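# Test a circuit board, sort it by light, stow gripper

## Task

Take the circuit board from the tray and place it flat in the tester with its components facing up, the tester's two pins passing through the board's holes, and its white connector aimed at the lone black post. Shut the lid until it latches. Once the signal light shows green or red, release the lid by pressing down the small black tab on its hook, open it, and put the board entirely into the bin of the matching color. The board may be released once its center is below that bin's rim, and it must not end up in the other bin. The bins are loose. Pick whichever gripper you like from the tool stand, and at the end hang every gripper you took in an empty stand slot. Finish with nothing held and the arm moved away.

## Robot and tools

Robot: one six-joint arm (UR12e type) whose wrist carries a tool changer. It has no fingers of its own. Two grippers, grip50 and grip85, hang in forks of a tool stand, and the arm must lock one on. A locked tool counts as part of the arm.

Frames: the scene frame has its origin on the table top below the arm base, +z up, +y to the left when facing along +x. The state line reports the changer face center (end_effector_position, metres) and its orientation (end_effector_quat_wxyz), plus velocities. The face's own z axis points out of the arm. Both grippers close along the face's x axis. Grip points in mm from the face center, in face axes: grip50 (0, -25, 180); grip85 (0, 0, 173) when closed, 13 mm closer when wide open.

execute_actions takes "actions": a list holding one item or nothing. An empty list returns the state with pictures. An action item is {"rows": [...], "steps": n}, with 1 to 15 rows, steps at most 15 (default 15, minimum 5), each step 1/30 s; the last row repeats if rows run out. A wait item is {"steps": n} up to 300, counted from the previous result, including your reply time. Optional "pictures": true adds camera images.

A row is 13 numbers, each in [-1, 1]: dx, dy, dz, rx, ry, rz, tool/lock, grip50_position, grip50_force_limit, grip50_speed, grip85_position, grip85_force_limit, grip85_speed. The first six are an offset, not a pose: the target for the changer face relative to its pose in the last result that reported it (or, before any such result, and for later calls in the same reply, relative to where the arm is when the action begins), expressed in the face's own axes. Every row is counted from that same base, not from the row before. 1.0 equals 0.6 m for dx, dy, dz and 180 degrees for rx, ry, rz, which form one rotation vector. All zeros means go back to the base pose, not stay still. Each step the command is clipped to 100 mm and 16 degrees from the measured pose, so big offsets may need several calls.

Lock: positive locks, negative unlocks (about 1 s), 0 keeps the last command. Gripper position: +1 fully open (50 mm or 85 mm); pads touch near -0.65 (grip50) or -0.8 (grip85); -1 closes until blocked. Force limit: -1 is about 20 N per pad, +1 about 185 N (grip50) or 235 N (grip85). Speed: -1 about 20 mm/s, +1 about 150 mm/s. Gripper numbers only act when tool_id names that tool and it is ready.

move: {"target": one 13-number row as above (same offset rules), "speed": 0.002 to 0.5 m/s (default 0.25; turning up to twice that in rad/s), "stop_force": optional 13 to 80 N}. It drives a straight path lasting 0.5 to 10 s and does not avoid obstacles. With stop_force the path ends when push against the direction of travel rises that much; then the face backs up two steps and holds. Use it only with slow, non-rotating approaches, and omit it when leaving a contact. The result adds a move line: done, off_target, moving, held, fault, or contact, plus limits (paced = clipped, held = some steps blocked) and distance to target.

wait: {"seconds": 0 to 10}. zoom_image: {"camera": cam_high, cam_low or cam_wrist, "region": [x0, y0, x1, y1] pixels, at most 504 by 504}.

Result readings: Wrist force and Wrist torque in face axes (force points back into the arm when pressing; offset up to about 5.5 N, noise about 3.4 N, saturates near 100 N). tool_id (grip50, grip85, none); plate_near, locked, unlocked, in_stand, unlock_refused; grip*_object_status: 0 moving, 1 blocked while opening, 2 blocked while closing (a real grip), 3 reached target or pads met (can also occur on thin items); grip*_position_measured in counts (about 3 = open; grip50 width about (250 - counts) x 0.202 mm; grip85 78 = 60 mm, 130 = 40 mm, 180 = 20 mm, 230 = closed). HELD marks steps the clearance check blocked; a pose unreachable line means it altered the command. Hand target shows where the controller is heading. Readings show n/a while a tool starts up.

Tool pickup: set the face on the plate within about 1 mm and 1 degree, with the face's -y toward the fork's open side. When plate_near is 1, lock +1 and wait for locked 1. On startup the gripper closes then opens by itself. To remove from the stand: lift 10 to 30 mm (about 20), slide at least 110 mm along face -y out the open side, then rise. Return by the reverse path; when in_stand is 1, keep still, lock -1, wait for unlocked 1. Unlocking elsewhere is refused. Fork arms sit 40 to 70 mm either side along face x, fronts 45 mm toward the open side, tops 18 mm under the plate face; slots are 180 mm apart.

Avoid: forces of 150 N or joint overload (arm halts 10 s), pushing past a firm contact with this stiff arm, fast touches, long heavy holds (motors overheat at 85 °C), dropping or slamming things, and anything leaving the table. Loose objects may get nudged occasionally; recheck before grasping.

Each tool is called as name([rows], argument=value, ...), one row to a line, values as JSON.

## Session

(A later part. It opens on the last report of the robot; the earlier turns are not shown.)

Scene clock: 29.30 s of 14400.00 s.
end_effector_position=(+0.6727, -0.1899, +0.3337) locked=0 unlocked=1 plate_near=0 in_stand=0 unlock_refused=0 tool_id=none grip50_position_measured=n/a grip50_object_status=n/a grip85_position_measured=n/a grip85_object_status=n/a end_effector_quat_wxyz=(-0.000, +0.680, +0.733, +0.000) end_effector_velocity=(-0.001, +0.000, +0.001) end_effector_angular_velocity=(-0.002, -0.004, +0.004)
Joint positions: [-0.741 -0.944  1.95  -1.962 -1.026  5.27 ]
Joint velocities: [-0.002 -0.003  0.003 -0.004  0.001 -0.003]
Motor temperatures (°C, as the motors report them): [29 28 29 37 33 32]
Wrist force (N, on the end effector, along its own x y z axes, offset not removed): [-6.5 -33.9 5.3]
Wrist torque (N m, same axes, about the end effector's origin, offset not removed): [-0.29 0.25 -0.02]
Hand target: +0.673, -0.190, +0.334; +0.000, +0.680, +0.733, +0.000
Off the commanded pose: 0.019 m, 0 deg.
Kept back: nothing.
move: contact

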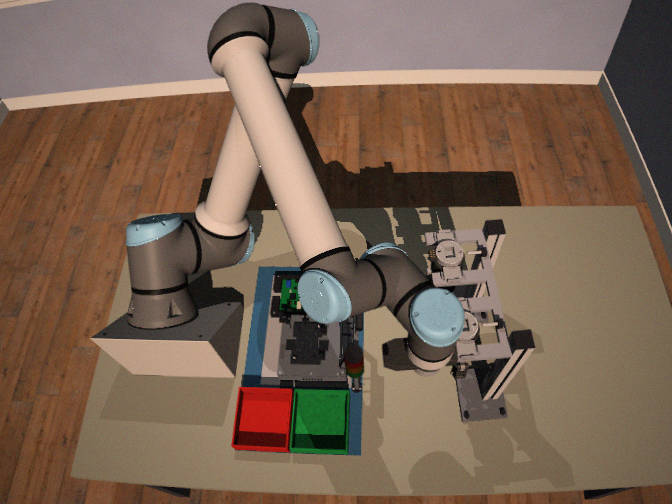

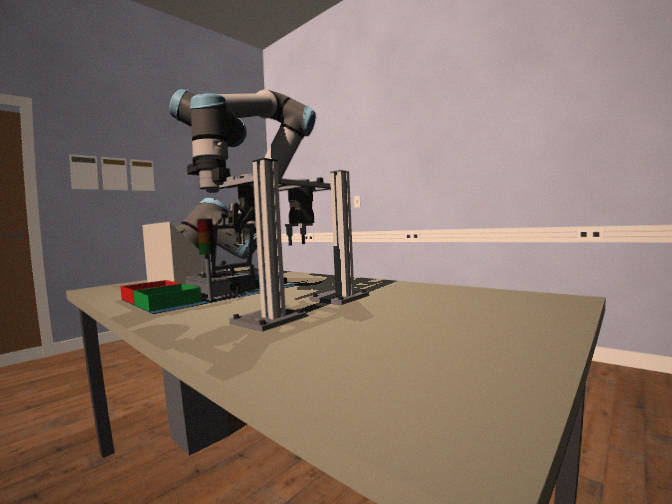

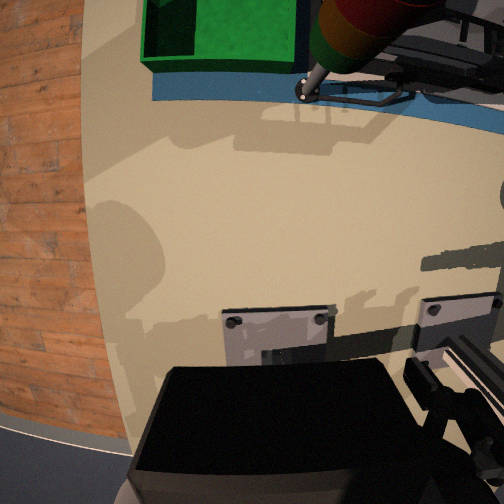

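move(target=[0, -0.05, 0, 0,0,0,0,0,0,0,0,0,0], speed=0.1)

move(target=[0.2167, 0, 0, 0,0,0,0,0,0,0,0,0,0], speed=0.08, stop_force=15)

move(target=[0, 0.08, 0, 0,0,0,0,0,0,0,0,0,0], speed=0.008, stop_force=13)

Scene clock: 30.37 s of 14400.00 s.
end_effector_position=(+0.6430, -0.1922, +0.3337) locked=0 unlocked=1 plate_near=0 in_stand=0 unlock_refused=0 tool_id=none grip50_position_measured=n/a grip50_object_status=n/a grip85_position_measured=n/a grip85_object_status=n/a end_effector_quat_wxyz=(-0.000, +0.680, +0.733, +0.000) end_effector_velocity=(-0.002, -0.000, +0.000) end_effector_angular_velocity=(+0.001, -0.001, +0.001)
Joint positions: [-0.771 -0.966  1.999 -1.975 -1.043  5.242]
Joint velocities: [-0.002 -0.002  0.003 -0.001  0.    -0.003]
Motor temperatures (°C, as the motors report them): [29 28 29 37 33 32]
Wrist force (N, on the end effector, along its own x y z axes, offset not removed): [-4.8 0.8 1.2]
Wrist torque (N m, same axes, about the end effector's origin, offset not removed): [0.04 0.44 0.11]
Hand target: +0.643, -0.192, +0.334; -0.000, +0.680, +0.733, +0.000
Off the commanded pose: 0.000 m, 0 deg.
Kept back: nothing.
move: done

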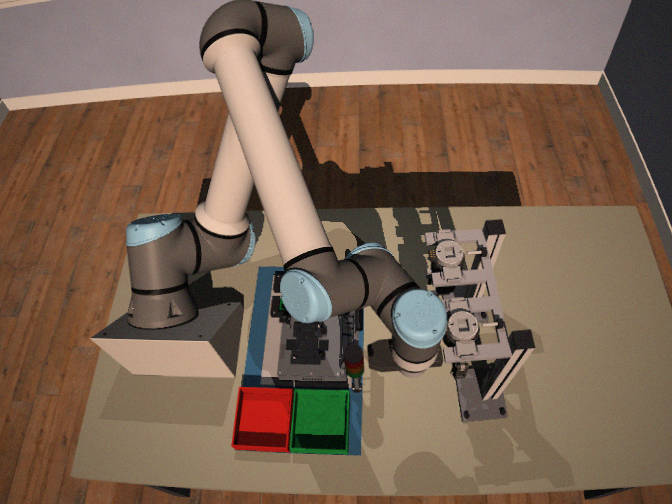

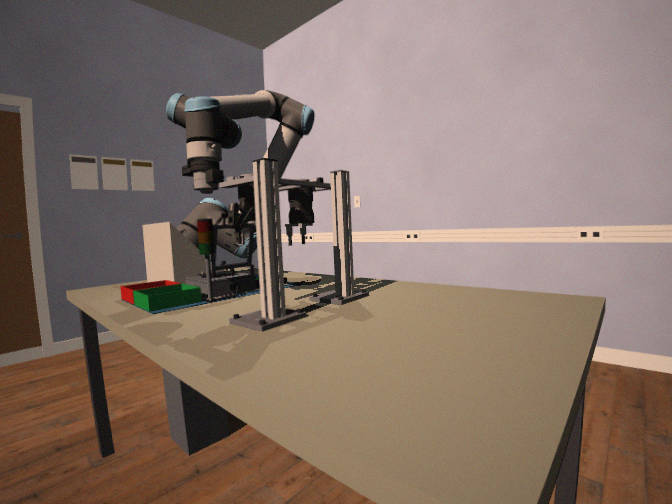

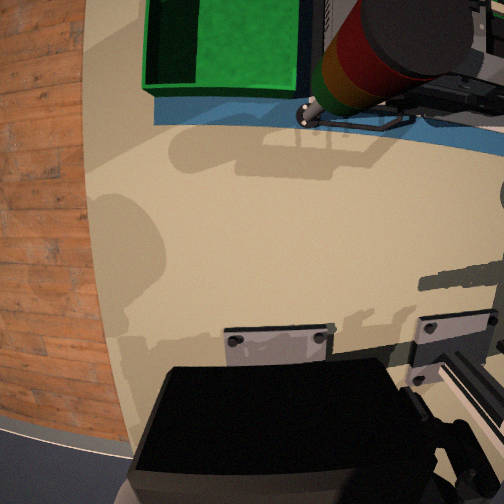

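Scene clock: 32.40 s of 14400.00 s.
end_effector_position=(+0.6331, -0.0628, +0.3338) locked=0 unlocked=1 plate_near=0 in_stand=0 unlock_refused=0 tool_id=none grip50_position_measured=n/a grip50_object_status=n/a grip85_position_measured=n/a grip85_object_status=n/a end_effector_quat_wxyz=(+0.000, +0.680, +0.733, +0.000) end_effector_velocity=(+0.000, +0.002, +0.000) end_effector_angular_velocity=(+0.000, -0.001, -0.000)
Joint positions: [-0.687 -1.16   2.095 -1.919 -0.995  5.323]
Joint velocities: [ 0.001 -0.003  0.001  0.001  0.001  0.002]
Motor temperatures (°C, as the motors report them): [29 28 29 37 33 32]
Wrist force (N, on the end effector, along its own x y z axes, offset not removed): [-2.3 3.5 -2.4]
Wrist torque (N m, same axes, about the end effector's origin, offset not removed): [0.19 0.27 0.19]
Hand target: +0.633, -0.063, +0.334; +0.000, +0.680, +0.733, +0.000
Off the commanded pose: 0.000 m, 0 deg.
Kept back: nothing.
move: done

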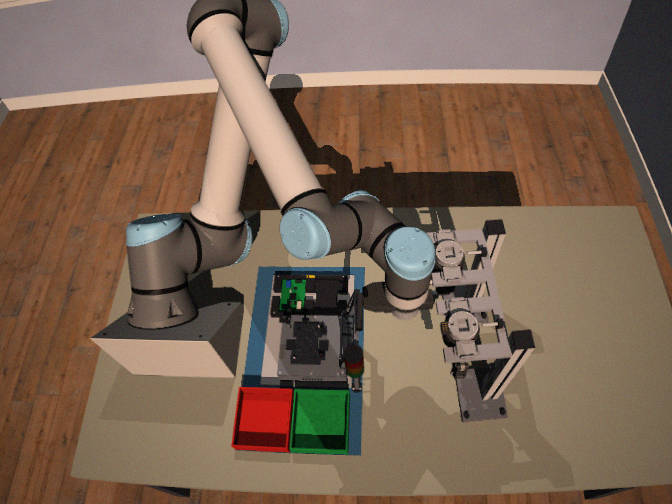

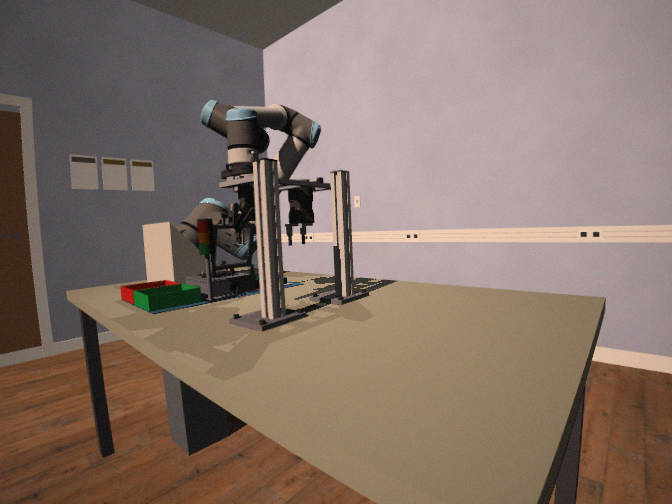

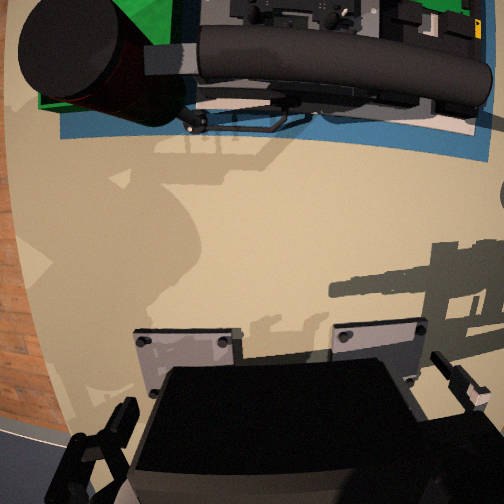

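Scene clock: 36.63 s of 14400.00 s.
end_effector_position=(+0.6637, -0.0605, +0.3336) locked=0 unlocked=1 plate_near=0 in_stand=0 unlock_refused=0 tool_id=none grip50_position_measured=n/a grip50_object_status=n/a grip85_position_measured=n/a grip85_object_status=n/a end_effector_quat_wxyz=(-0.000, +0.680, +0.733, +0.000) end_effector_velocity=(-0.001, +0.000, +0.001) end_effector_angular_velocity=(-0.001, -0.005, +0.005)
Joint positions: [-0.657 -1.13   2.043 -1.914 -0.979  5.353]
Joint velocities: [-0.002 -0.003  0.003 -0.003  0.002 -0.004]
Motor temperatures (°C, as the motors report them): [29 28 29 37 33 32]
Wrist force (N, on the end effector, along its own x y z axes, offset not removed): [-3.0 -33.4 8.2]
Wrist torque (N m, same axes, about the end effector's origin, offset not removed): [-0.34 0.20 0.77]
Hand target: +0.664, -0.060, +0.334; -0.000, +0.680, +0.733, +0.000
Off the commanded pose: 0.017 m, 0 deg.
Kept back: nothing.
move: contact

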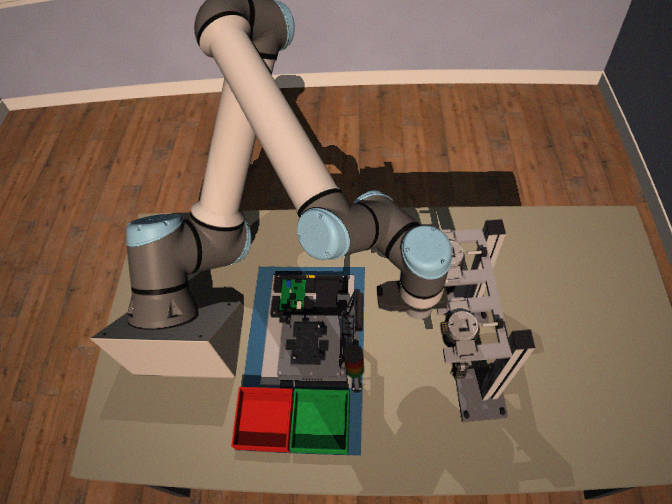

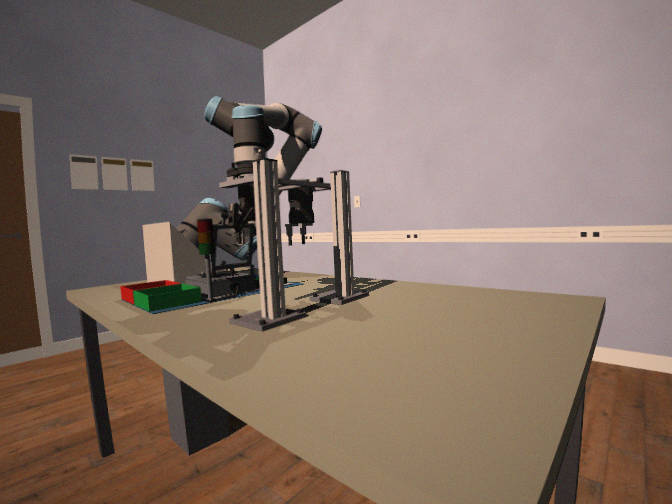

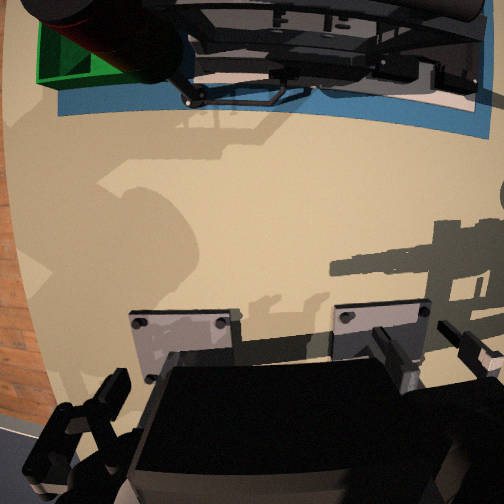

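move(target=[0, -0.005, -0.075, 0,0,0,0,0,0,0,0,0,0], speed=0.08)

move(target=[-0.1083, 0.1317, 0, 0,0,0.002,0,0,0,0,0,0,0], speed=0.1)

move(target=[0, 0, 0.05, 0,0,0,0,0,0,0,0,0,0], speed=0.01, stop_force=15)

Scene clock: 37.83 s of 14400.00 s.
end_effector_position=(+0.6608, -0.0608, +0.3784) locked=0 unlocked=1 plate_near=0 in_stand=0 unlock_refused=0 tool_id=none grip50_position_measured=n/a grip50_object_status=n/a grip85_position_measured=n/a grip85_object_status=n/a end_effector_quat_wxyz=(-0.000, +0.680, +0.733, +0.000) end_effector_velocity=(-0.001, -0.000, +0.002) end_effector_angular_velocity=(-0.000, +0.001, -0.001)
Joint positions: [-0.694 -1.161  2.005 -1.824 -0.999  5.316]
Joint velocities: [-0.002 -0.001 -0.001  0.004 -0.002 -0.001]
Motor temperatures (°C, as the motors report them): [29 28 29 37 33 32]
Wrist force (N, on the end effector, along its own x y z axes, offset not removed): [-4.6 -1.6 4.2]
Wrist torque (N m, same axes, about the end effector's origin, offset not removed): [-0.30 0.28 0.17]
Hand target: +0.661, -0.061, +0.379; -0.000, +0.680, +0.733, +0.000
Off the commanded pose: 0.000 m, 0 deg.
Kept back: nothing.
move: done

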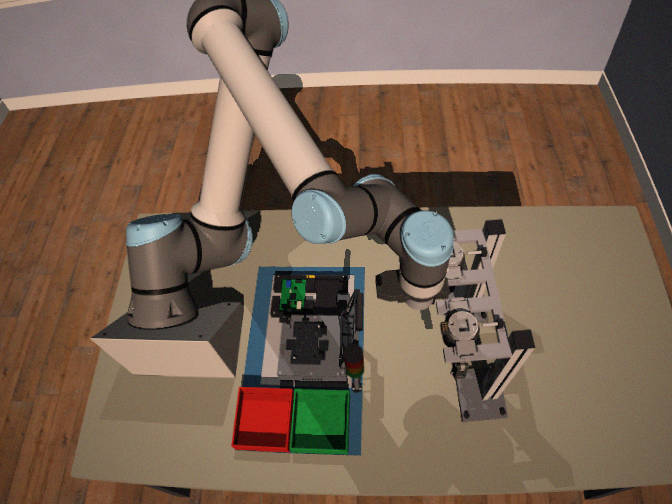

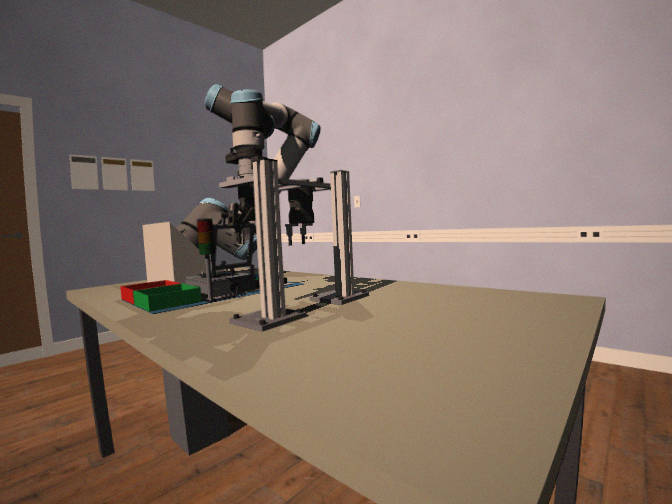

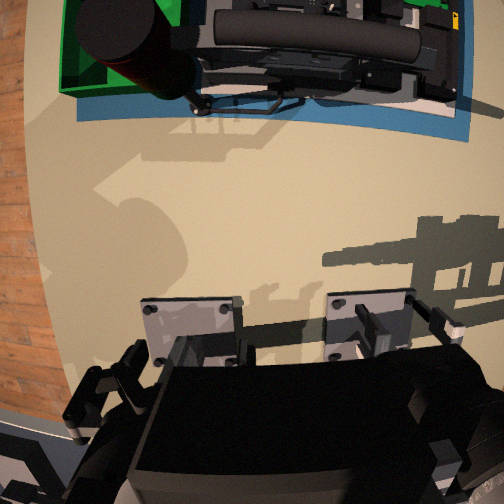

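Scene clock: 39.30 s of 14400.00 s.
end_effector_position=(+0.7444, -0.1195, +0.3784) locked=0 unlocked=1 plate_near=0 in_stand=0 unlock_refused=0 tool_id=none grip50_position_measured=n/a grip50_object_status=n/a grip85_position_measured=n/a grip85_object_status=n/a end_effector_quat_wxyz=(-0.000, +0.682, +0.731, +0.000) end_effector_velocity=(+0.001, -0.001, +0.000) end_effector_angular_velocity=(+0.000, +0.000, -0.002)
Joint positions: [-0.665 -0.995  1.828 -1.828 -0.983  5.351]
Joint velocities: [ 0.     0.003 -0.003  0.001  0.     0.002]
Motor temperatures (°C, as the motors report them): [29 28 29 37 33 32]
Wrist force (N, on the end effector, along its own x y z axes, offset not removed): [-4.8 -2.3 -3.3]
Wrist torque (N m, same axes, about the end effector's origin, offset not removed): [-0.34 0.33 0.04]
Hand target: +0.745, -0.120, +0.378; -0.000, +0.682, +0.731, +0.000
Off the commanded pose: 0.000 m, 0 deg.
Kept back: nothing.
move: done

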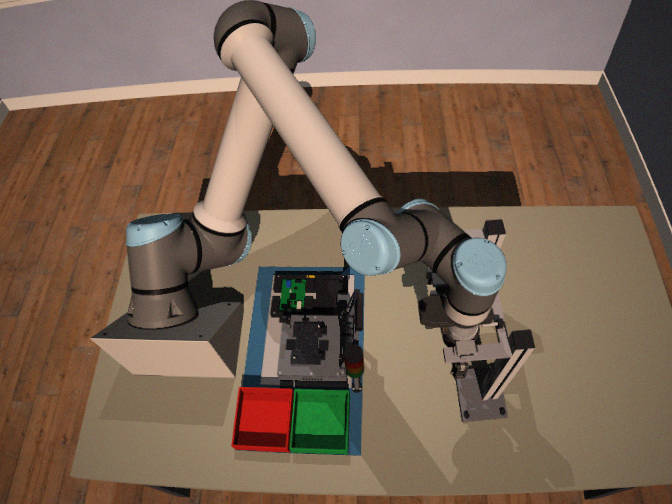

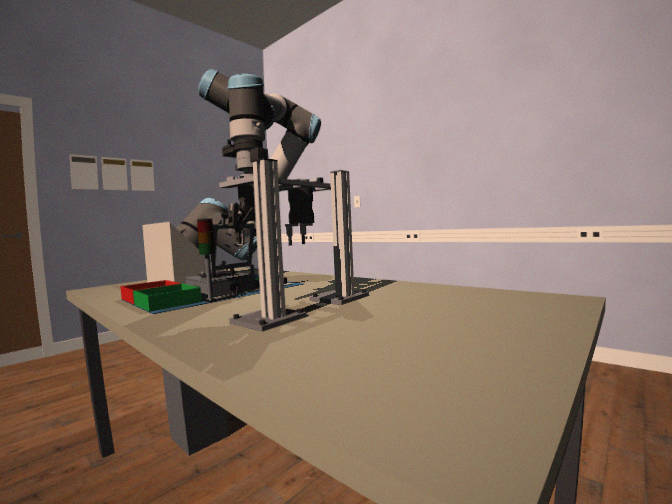

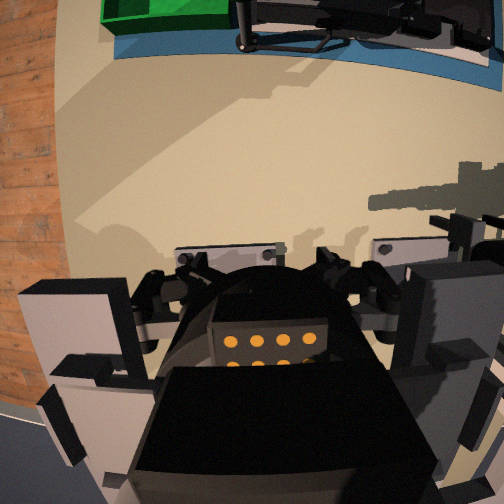

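Scene clock: 40.40 s of 14400.00 s.
end_effector_position=(+0.7444, -0.1196, +0.3710) locked=0 unlocked=1 plate_near=0 in_stand=0 unlock_refused=0 tool_id=none grip50_position_measured=n/a grip50_object_status=n/a grip85_position_measured=n/a grip85_object_status=n/a end_effector_quat_wxyz=(-0.000, +0.682, +0.731, +0.000) end_effector_velocity=(-0.001, +0.000, +0.001) end_effector_angular_velocity=(+0.003, +0.003, -0.001)
Joint positions: [-0.66  -0.991  1.834 -1.842 -0.981  5.356]
Joint velocities: [-0.001 -0.001 -0.001  0.008 -0.001 -0.003]
Motor temperatures (°C, as the motors report them): [29 28 29 37 33 32]
Wrist force (N, on the end effector, along its own x y z axes, offset not removed): [-0.7 6.3 -36.5]
Wrist torque (N m, same axes, about the end effector's origin, offset not removed): [-0.11 -0.33 0.22]
Hand target: +0.744, -0.120, +0.371; -0.000, +0.682, +0.731, +0.000
Off the commanded pose: 0.023 m, 0 deg.
Kept back: nothing.
move: contact

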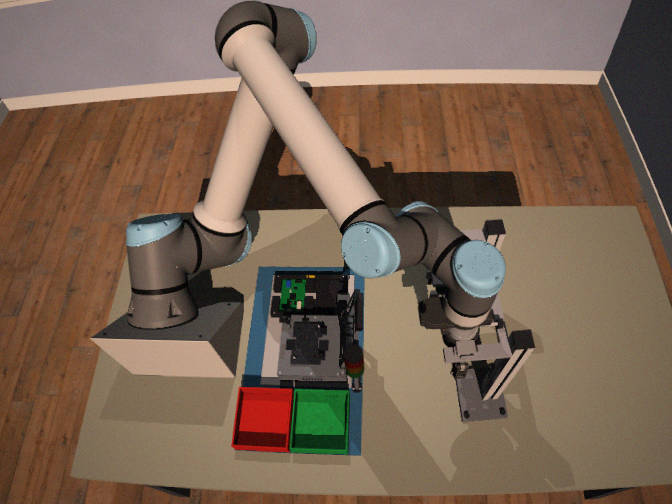

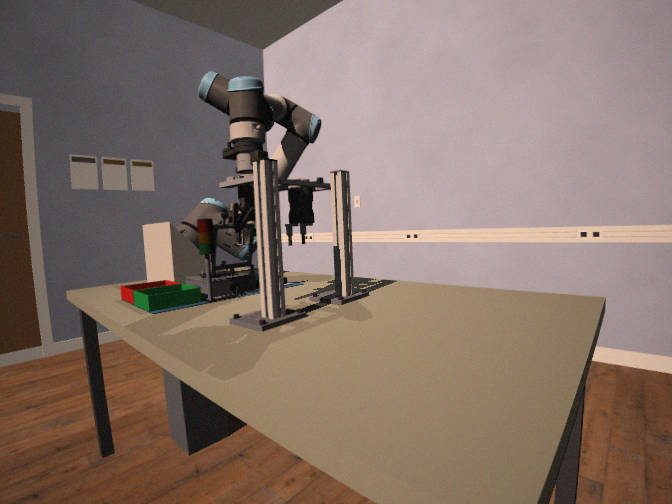

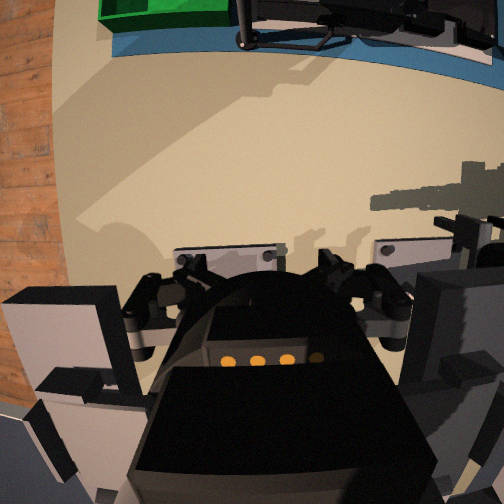

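move(target=[-0.0033, -0.0033, -0.003, 0,0,0,0,0,0,0,0,0,0], speed=0.02)

move(target=[0, 0, 0.04, 0,0,0,0,0,0,0,0,0,0], speed=0.01, stop_force=15)

Scene clock: 41.63 s of 14400.00 s.
end_effector_position=(+0.7426, -0.1216, +0.3728) locked=0 unlocked=1 plate_near=0 in_stand=0 unlock_refused=0 tool_id=none grip50_position_measured=n/a grip50_object_status=n/a grip85_position_measured=n/a grip85_object_status=n/a end_effector_quat_wxyz=(-0.000, +0.682, +0.731, +0.000) end_effector_velocity=(-0.000, -0.001, +0.000) end_effector_angular_velocity=(+0.000, -0.000, -0.001)
Joint positions: [-0.664 -0.991  1.835 -1.84  -0.983  5.352]
Joint velocities: [-0.001  0.     0.     0.    -0.    -0.   ]
Motor temperatures (°C, as the motors report them): [29 28 29 37 33 32]
Wrist force (N, on the end effector, along its own x y z axes, offset not removed): [-6.0 -1.3 1.9]
Wrist torque (N m, same axes, about the end effector's origin, offset not removed): [-0.34 0.59 0.16]
Hand target: +0.743, -0.122, +0.373; -0.000, +0.682, +0.731, +0.000
Off the commanded pose: 0.000 m, 0 deg.
Kept back: nothing.
move: done

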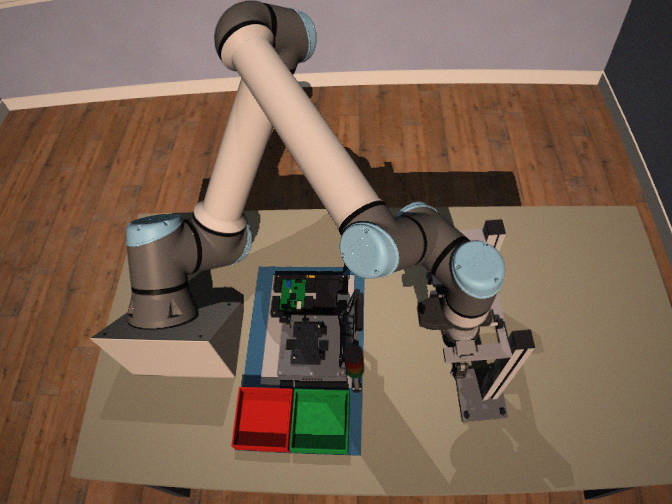

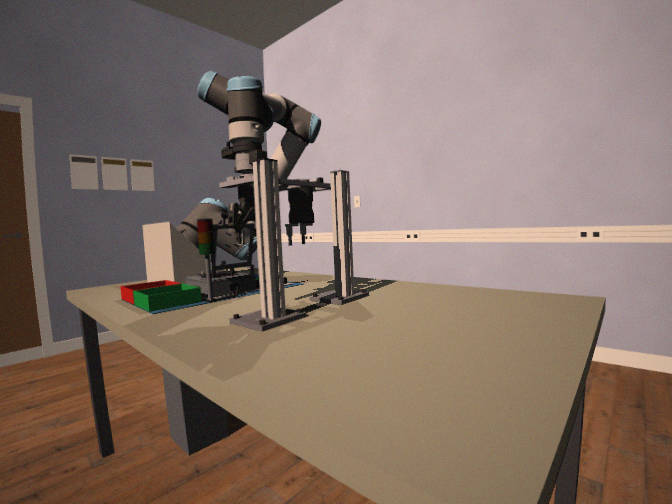

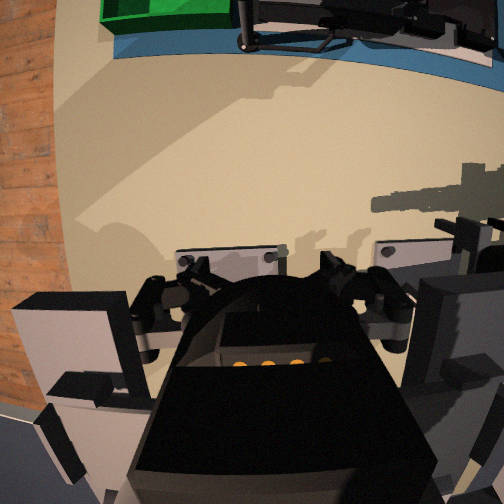

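Scene clock: 42.17 s of 14400.00 s.
end_effector_position=(+0.7426, -0.1217, +0.3710) locked=0 unlocked=1 plate_near=0 in_stand=0 unlock_refused=0 tool_id=none grip50_position_measured=n/a grip50_object_status=n/a grip85_position_measured=n/a grip85_object_status=n/a end_effector_quat_wxyz=(-0.000, +0.682, +0.731, +0.000) end_effector_velocity=(-0.001, +0.000, +0.001) end_effector_angular_velocity=(+0.004, +0.001, -0.002)
Joint positions: [-0.663 -0.99   1.837 -1.843 -0.982  5.354]
Joint velocities: [-0.002 -0.001 -0.001  0.008  0.001 -0.003]
Motor temperatures (°C, as the motors report them): [29 28 29 37 33 32]
Wrist force (N, on the end effector, along its own x y z axes, offset not removed): [-3.9 4.9 -32.7]
Wrist torque (N m, same axes, about the end effector's origin, offset not removed): [-0.10 -0.14 0.11]
Hand target: +0.743, -0.122, +0.371; -0.000, +0.682, +0.731, -0.000
Off the commanded pose: 0.022 m, 0 deg.
Kept back: nothing.
move: contact

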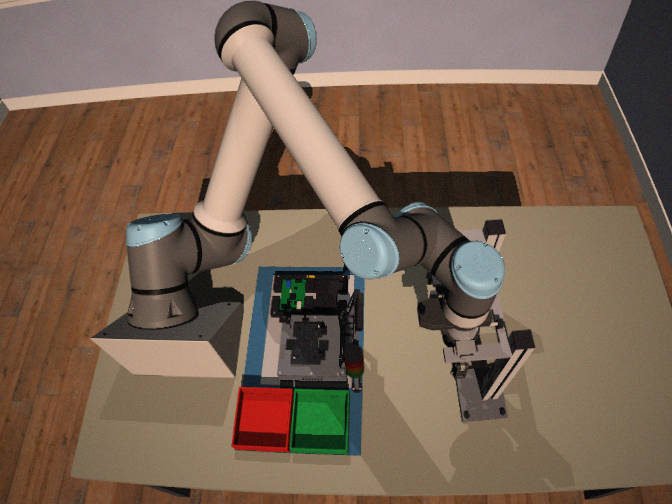

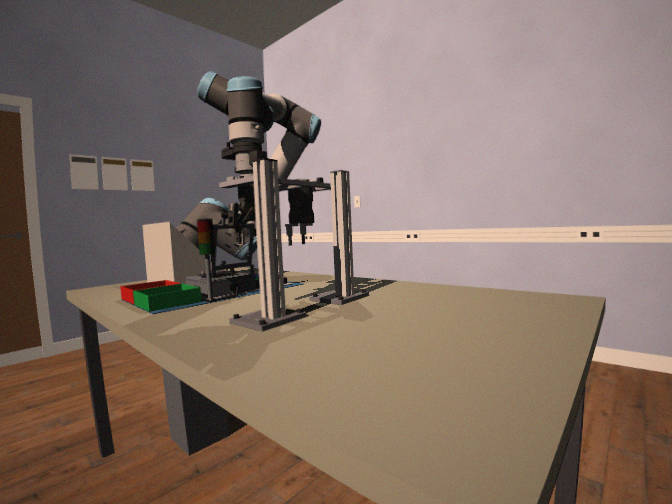

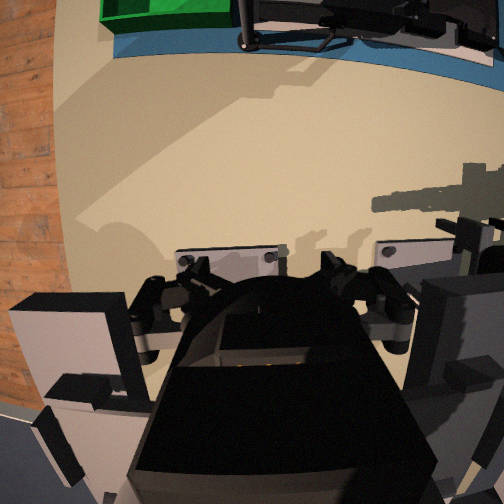

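move(target=[-0.09, -0.05, -0.008, 0,0,0,0,0,0,0,0,0,0], speed=0.05)

move(target=[0, 0, 0.08, 0,0,0,0,0,0,0,0,0,0], speed=0.01, stop_force=15)

zoom_image(camera="cam_low", region=[180, 120, 300, 210])

Scene clock: 44.07 s of 14400.00 s.
end_effector_position=(+0.7165, -0.1775, +0.3758) locked=0 unlocked=1 plate_near=0 in_stand=0 unlock_refused=0 tool_id=none grip50_position_measured=n/a grip50_object_status=n/a grip85_position_measured=n/a grip85_object_status=n/a end_effector_quat_wxyz=(-0.000, +0.682, +0.731, +0.000) end_effector_velocity=(-0.001, -0.002, +0.000) end_effector_angular_velocity=(+0.000, +0.000, -0.000)
Joint positions: [-0.723 -0.948  1.844 -1.861 -1.016  5.294]
Joint velocities: [-0.002  0.001 -0.    -0.    -0.001 -0.001]
Motor temperatures (°C, as the motors report them): [29 28 29 37 33 32]
Wrist force (N, on the end effector, along its own x y z axes, offset not removed): [1.5 -2.6 4.3]
Wrist torque (N m, same axes, about the end effector's origin, offset not removed): [-0.32 -0.20 0.32]
Hand target: +0.716, -0.178, +0.376; -0.000, +0.682, +0.731, +0.000
Off the commanded pose: 0.000 m, 0 deg.
Kept back: nothing.
move: done

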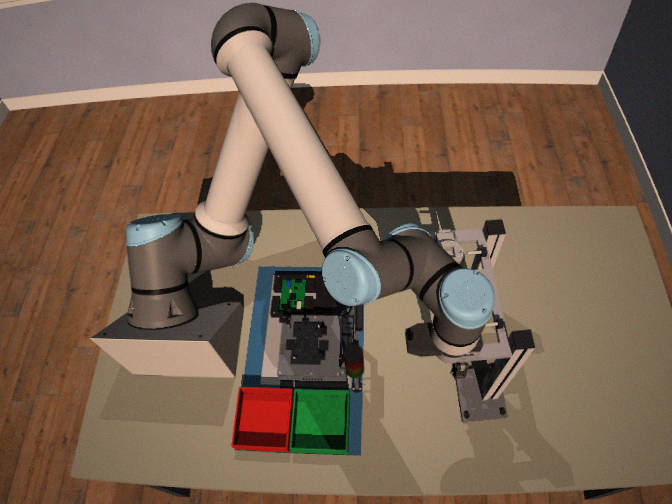

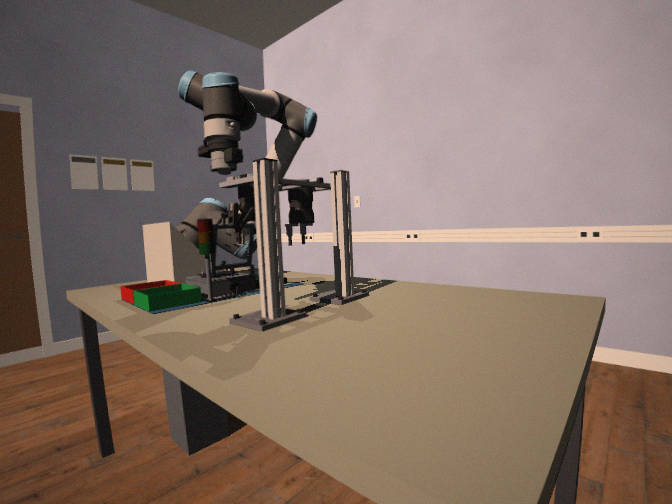

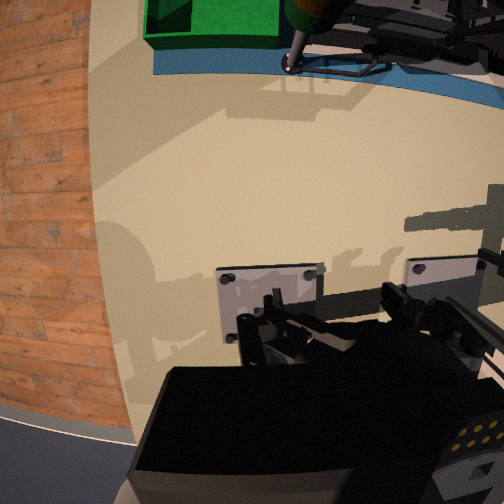

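Scene clock: 46.33 s of 14400.00 s.
end_effector_position=(+0.7166, -0.1775, +0.3568) locked=0 unlocked=1 plate_near=0 in_stand=0 unlock_refused=0 tool_id=none grip50_position_measured=n/a grip50_object_status=n/a grip85_position_measured=n/a grip85_object_status=n/a end_effector_quat_wxyz=(+0.000, +0.682, +0.731, +0.000) end_effector_velocity=(-0.001, +0.000, +0.001) end_effector_angular_velocity=(+0.005, +0.001, -0.001)
Joint positions: [-0.711 -0.937  1.862 -1.896 -1.008  5.306]
Joint velocities: [-0.002 -0.001 -0.001  0.008  0.001 -0.003]
Motor temperatures (°C, as the motors report them): [29 28 29 37 33 32]
Wrist force (N, on the end effector, along its own x y z axes, offset not removed): [-4.0 5.6 -42.1]
Wrist torque (N m, same axes, about the end effector's origin, offset not removed): [-1.27 0.28 0.30]
Hand target: +0.717, -0.177, +0.357; -0.000, +0.682, +0.731, +0.000
Off the commanded pose: 0.029 m, 0 deg.
Kept back: nothing.
move: contact

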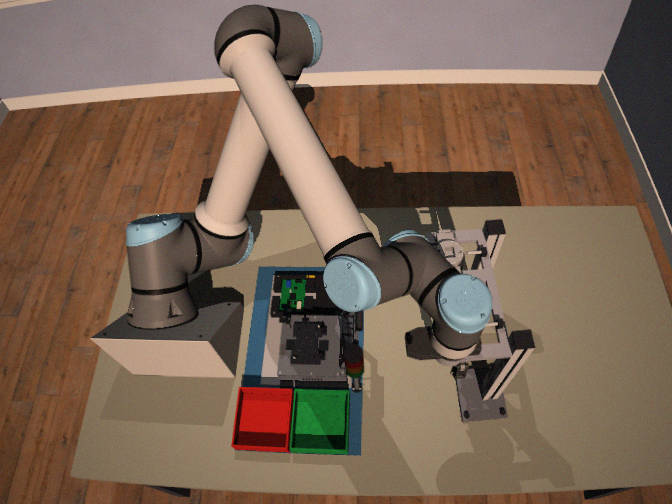

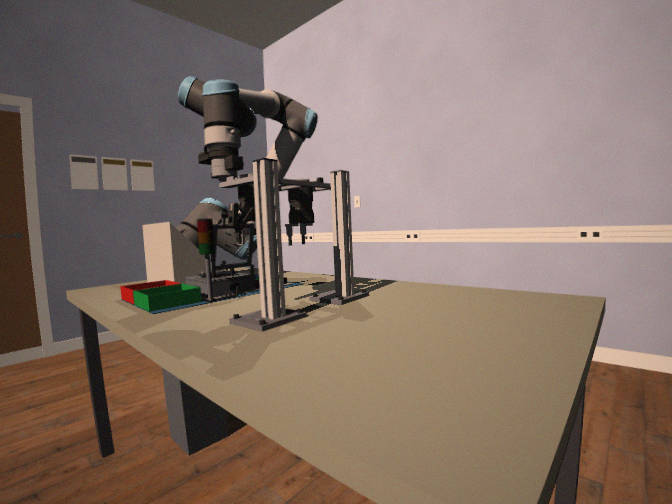

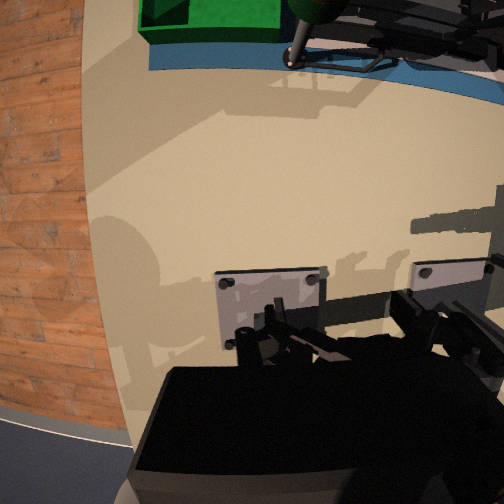

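Region (180, 120, 300, 210) of cam_low's 672x504 image, scaled by 4.200, with more detail than that image has; it fills the top 378 rows of this view, and the rest is white.

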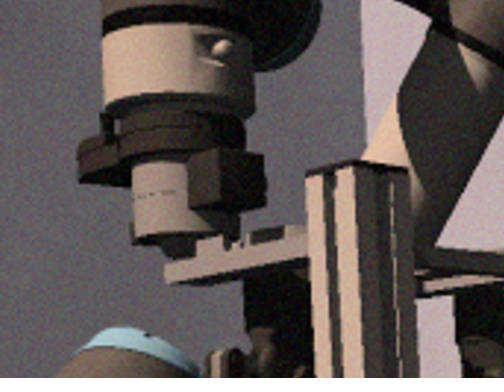

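move(target=[-0.095, 0, -0.008, 0,0,0,0,0,0,0,0,0,0], speed=0.05)

move(target=[0, 0, 0.046, 0,0,0,0,0,0,0,0,0,0], speed=0.03, stop_force=15)

move(target=[0.06, 0, 0, 0,0,0,0,0,0,0,0,0,0], speed=0.006, stop_force=13)

Scene clock: 48.27 s of 14400.00 s.
end_effector_position=(+0.7206, -0.2342, +0.3616) locked=0 unlocked=1 plate_near=0 in_stand=0 unlock_refused=0 tool_id=none grip50_position_measured=n/a grip50_object_status=n/a grip85_position_measured=n/a grip85_object_status=n/a end_effector_quat_wxyz=(+0.000, +0.682, +0.731, +0.000) end_effector_velocity=(+0.000, -0.002, +0.000) end_effector_angular_velocity=(-0.000, -0.001, -0.000)
Joint positions: [-0.746 -0.861  1.806 -1.898 -1.028  5.272]
Joint velocities: [-0.001  0.002 -0.002 -0.    -0.    -0.001]
Motor temperatures (°C, as the motors report them): [29 28 29 37 33 32]
Wrist force (N, on the end effector, along its own x y z axes, offset not removed): [-5.4 1.1 2.9]
Wrist torque (N m, same axes, about the end effector's origin, offset not removed): [-0.02 0.37 0.09]
Hand target: +0.721, -0.234, +0.362; +0.000, +0.682, +0.731, +0.000
Off the commanded pose: 0.000 m, 0 deg.
Kept back: nothing.
move: done

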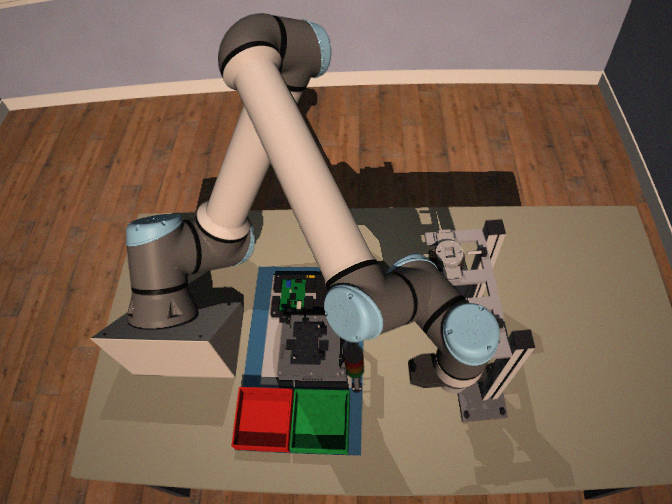

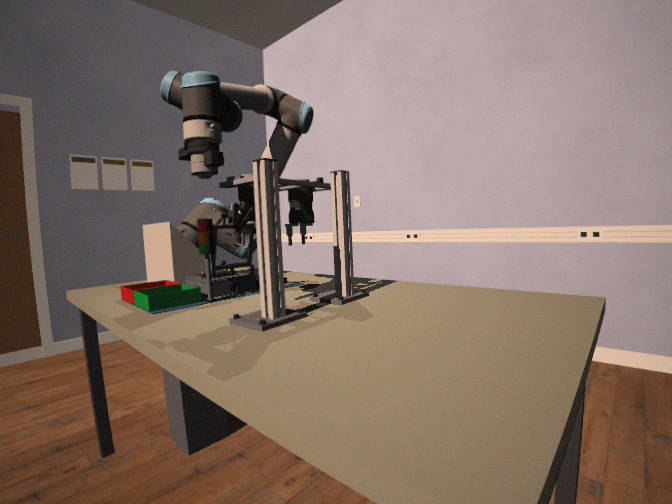

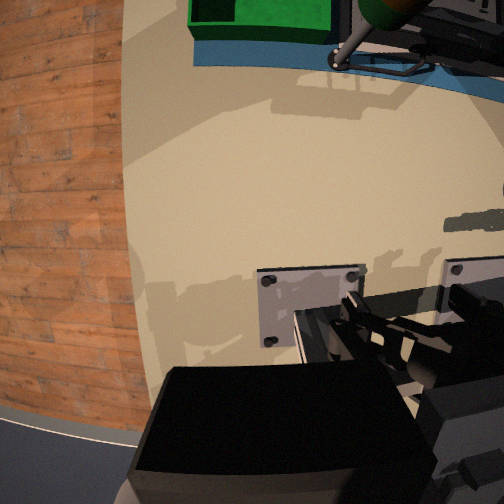

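Scene clock: 49.50 s of 14400.00 s.
end_effector_position=(+0.7206, -0.2341, +0.3341) locked=0 unlocked=1 plate_near=0 in_stand=0 unlock_refused=0 tool_id=none grip50_position_measured=n/a grip50_object_status=n/a grip85_position_measured=n/a grip85_object_status=n/a end_effector_quat_wxyz=(+0.000, +0.682, +0.731, +0.000) end_effector_velocity=(+0.000, +0.000, -0.001) end_effector_angular_velocity=(-0.000, -0.001, -0.001)
Joint positions: [-0.729 -0.844  1.829 -1.947 -1.019  5.289]
Joint velocities: [ 0.001  0.001  0.001 -0.003  0.001  0.002]
Motor temperatures (°C, as the motors report them): [29 28 29 37 33 32]
Wrist force (N, on the end effector, along its own x y z axes, offset not removed): [-2.0 -2.5 -0.6]
Wrist torque (N m, same axes, about the end effector's origin, offset not removed): [-0.29 0.07 -0.02]
Hand target: +0.721, -0.234, +0.334; +0.000, +0.682, +0.731, +0.000
Off the commanded pose: 0.000 m, 0 deg.
Kept back: nothing.
move: done

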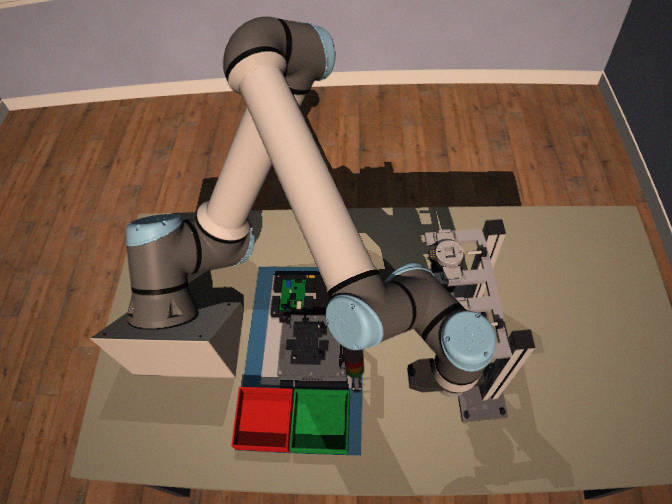

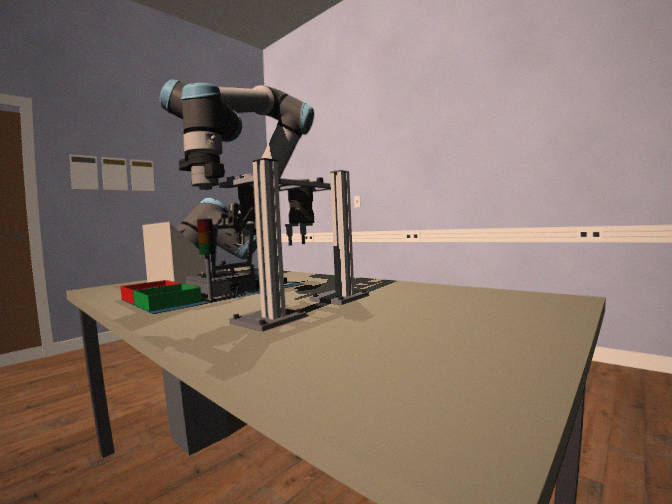

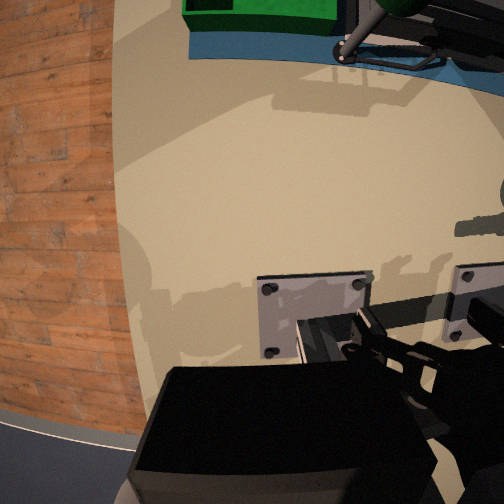

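Scene clock: 51.80 s of 14400.00 s.
end_effector_position=(+0.7197, -0.2225, +0.3341) locked=0 unlocked=1 plate_near=0 in_stand=0 unlock_refused=0 tool_id=none grip50_position_measured=n/a grip50_object_status=n/a grip85_position_measured=n/a grip85_object_status=n/a end_effector_quat_wxyz=(+0.000, +0.682, +0.731, +0.000) end_effector_velocity=(+0.000, -0.001, +0.000) end_effector_angular_velocity=(+0.001, -0.001, +0.001)
Joint positions: [-0.722 -0.86   1.84  -1.946 -1.015  5.295]
Joint velocities: [-0.001  0.002 -0.001  0.     0.001 -0.002]
Motor temperatures (°C, as the motors report them): [29 28 29 37 33 32]
Wrist force (N, on the end effector, along its own x y z axes, offset not removed): [-39.6 -1.2 0.4]
Wrist torque (N m, same axes, about the end effector's origin, offset not removed): [-0.33 0.19 0.20]
Hand target: +0.720, -0.223, +0.334; +0.000, +0.682, +0.731, +0.000
Off the commanded pose: 0.024 m, 0 deg.
Kept back: nothing.
move: contact

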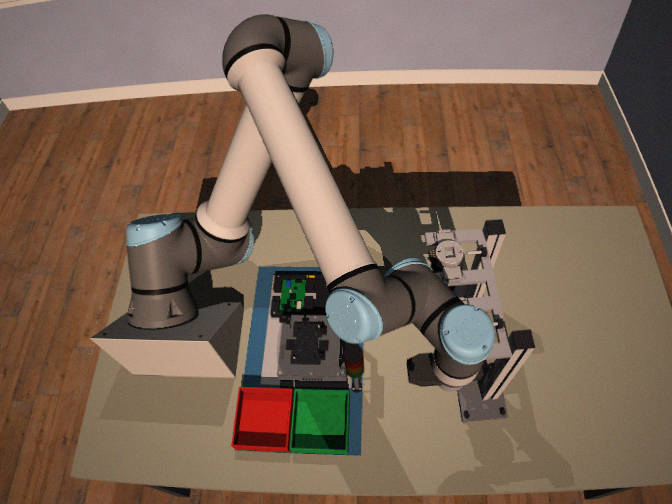

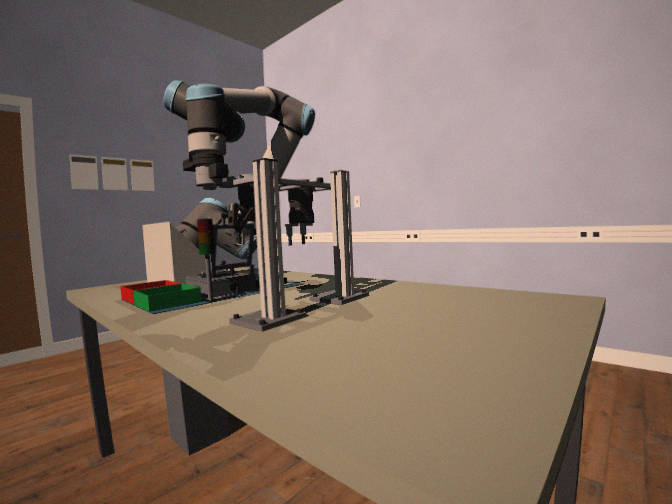

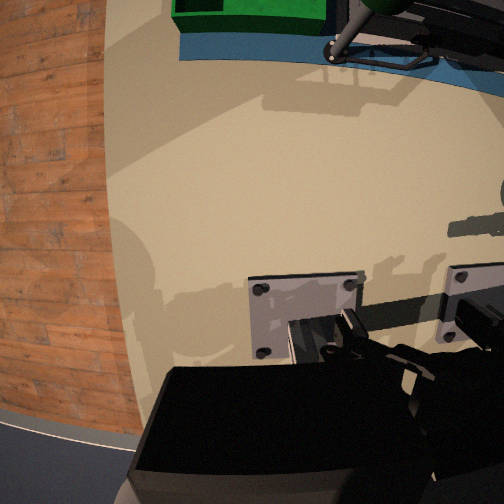

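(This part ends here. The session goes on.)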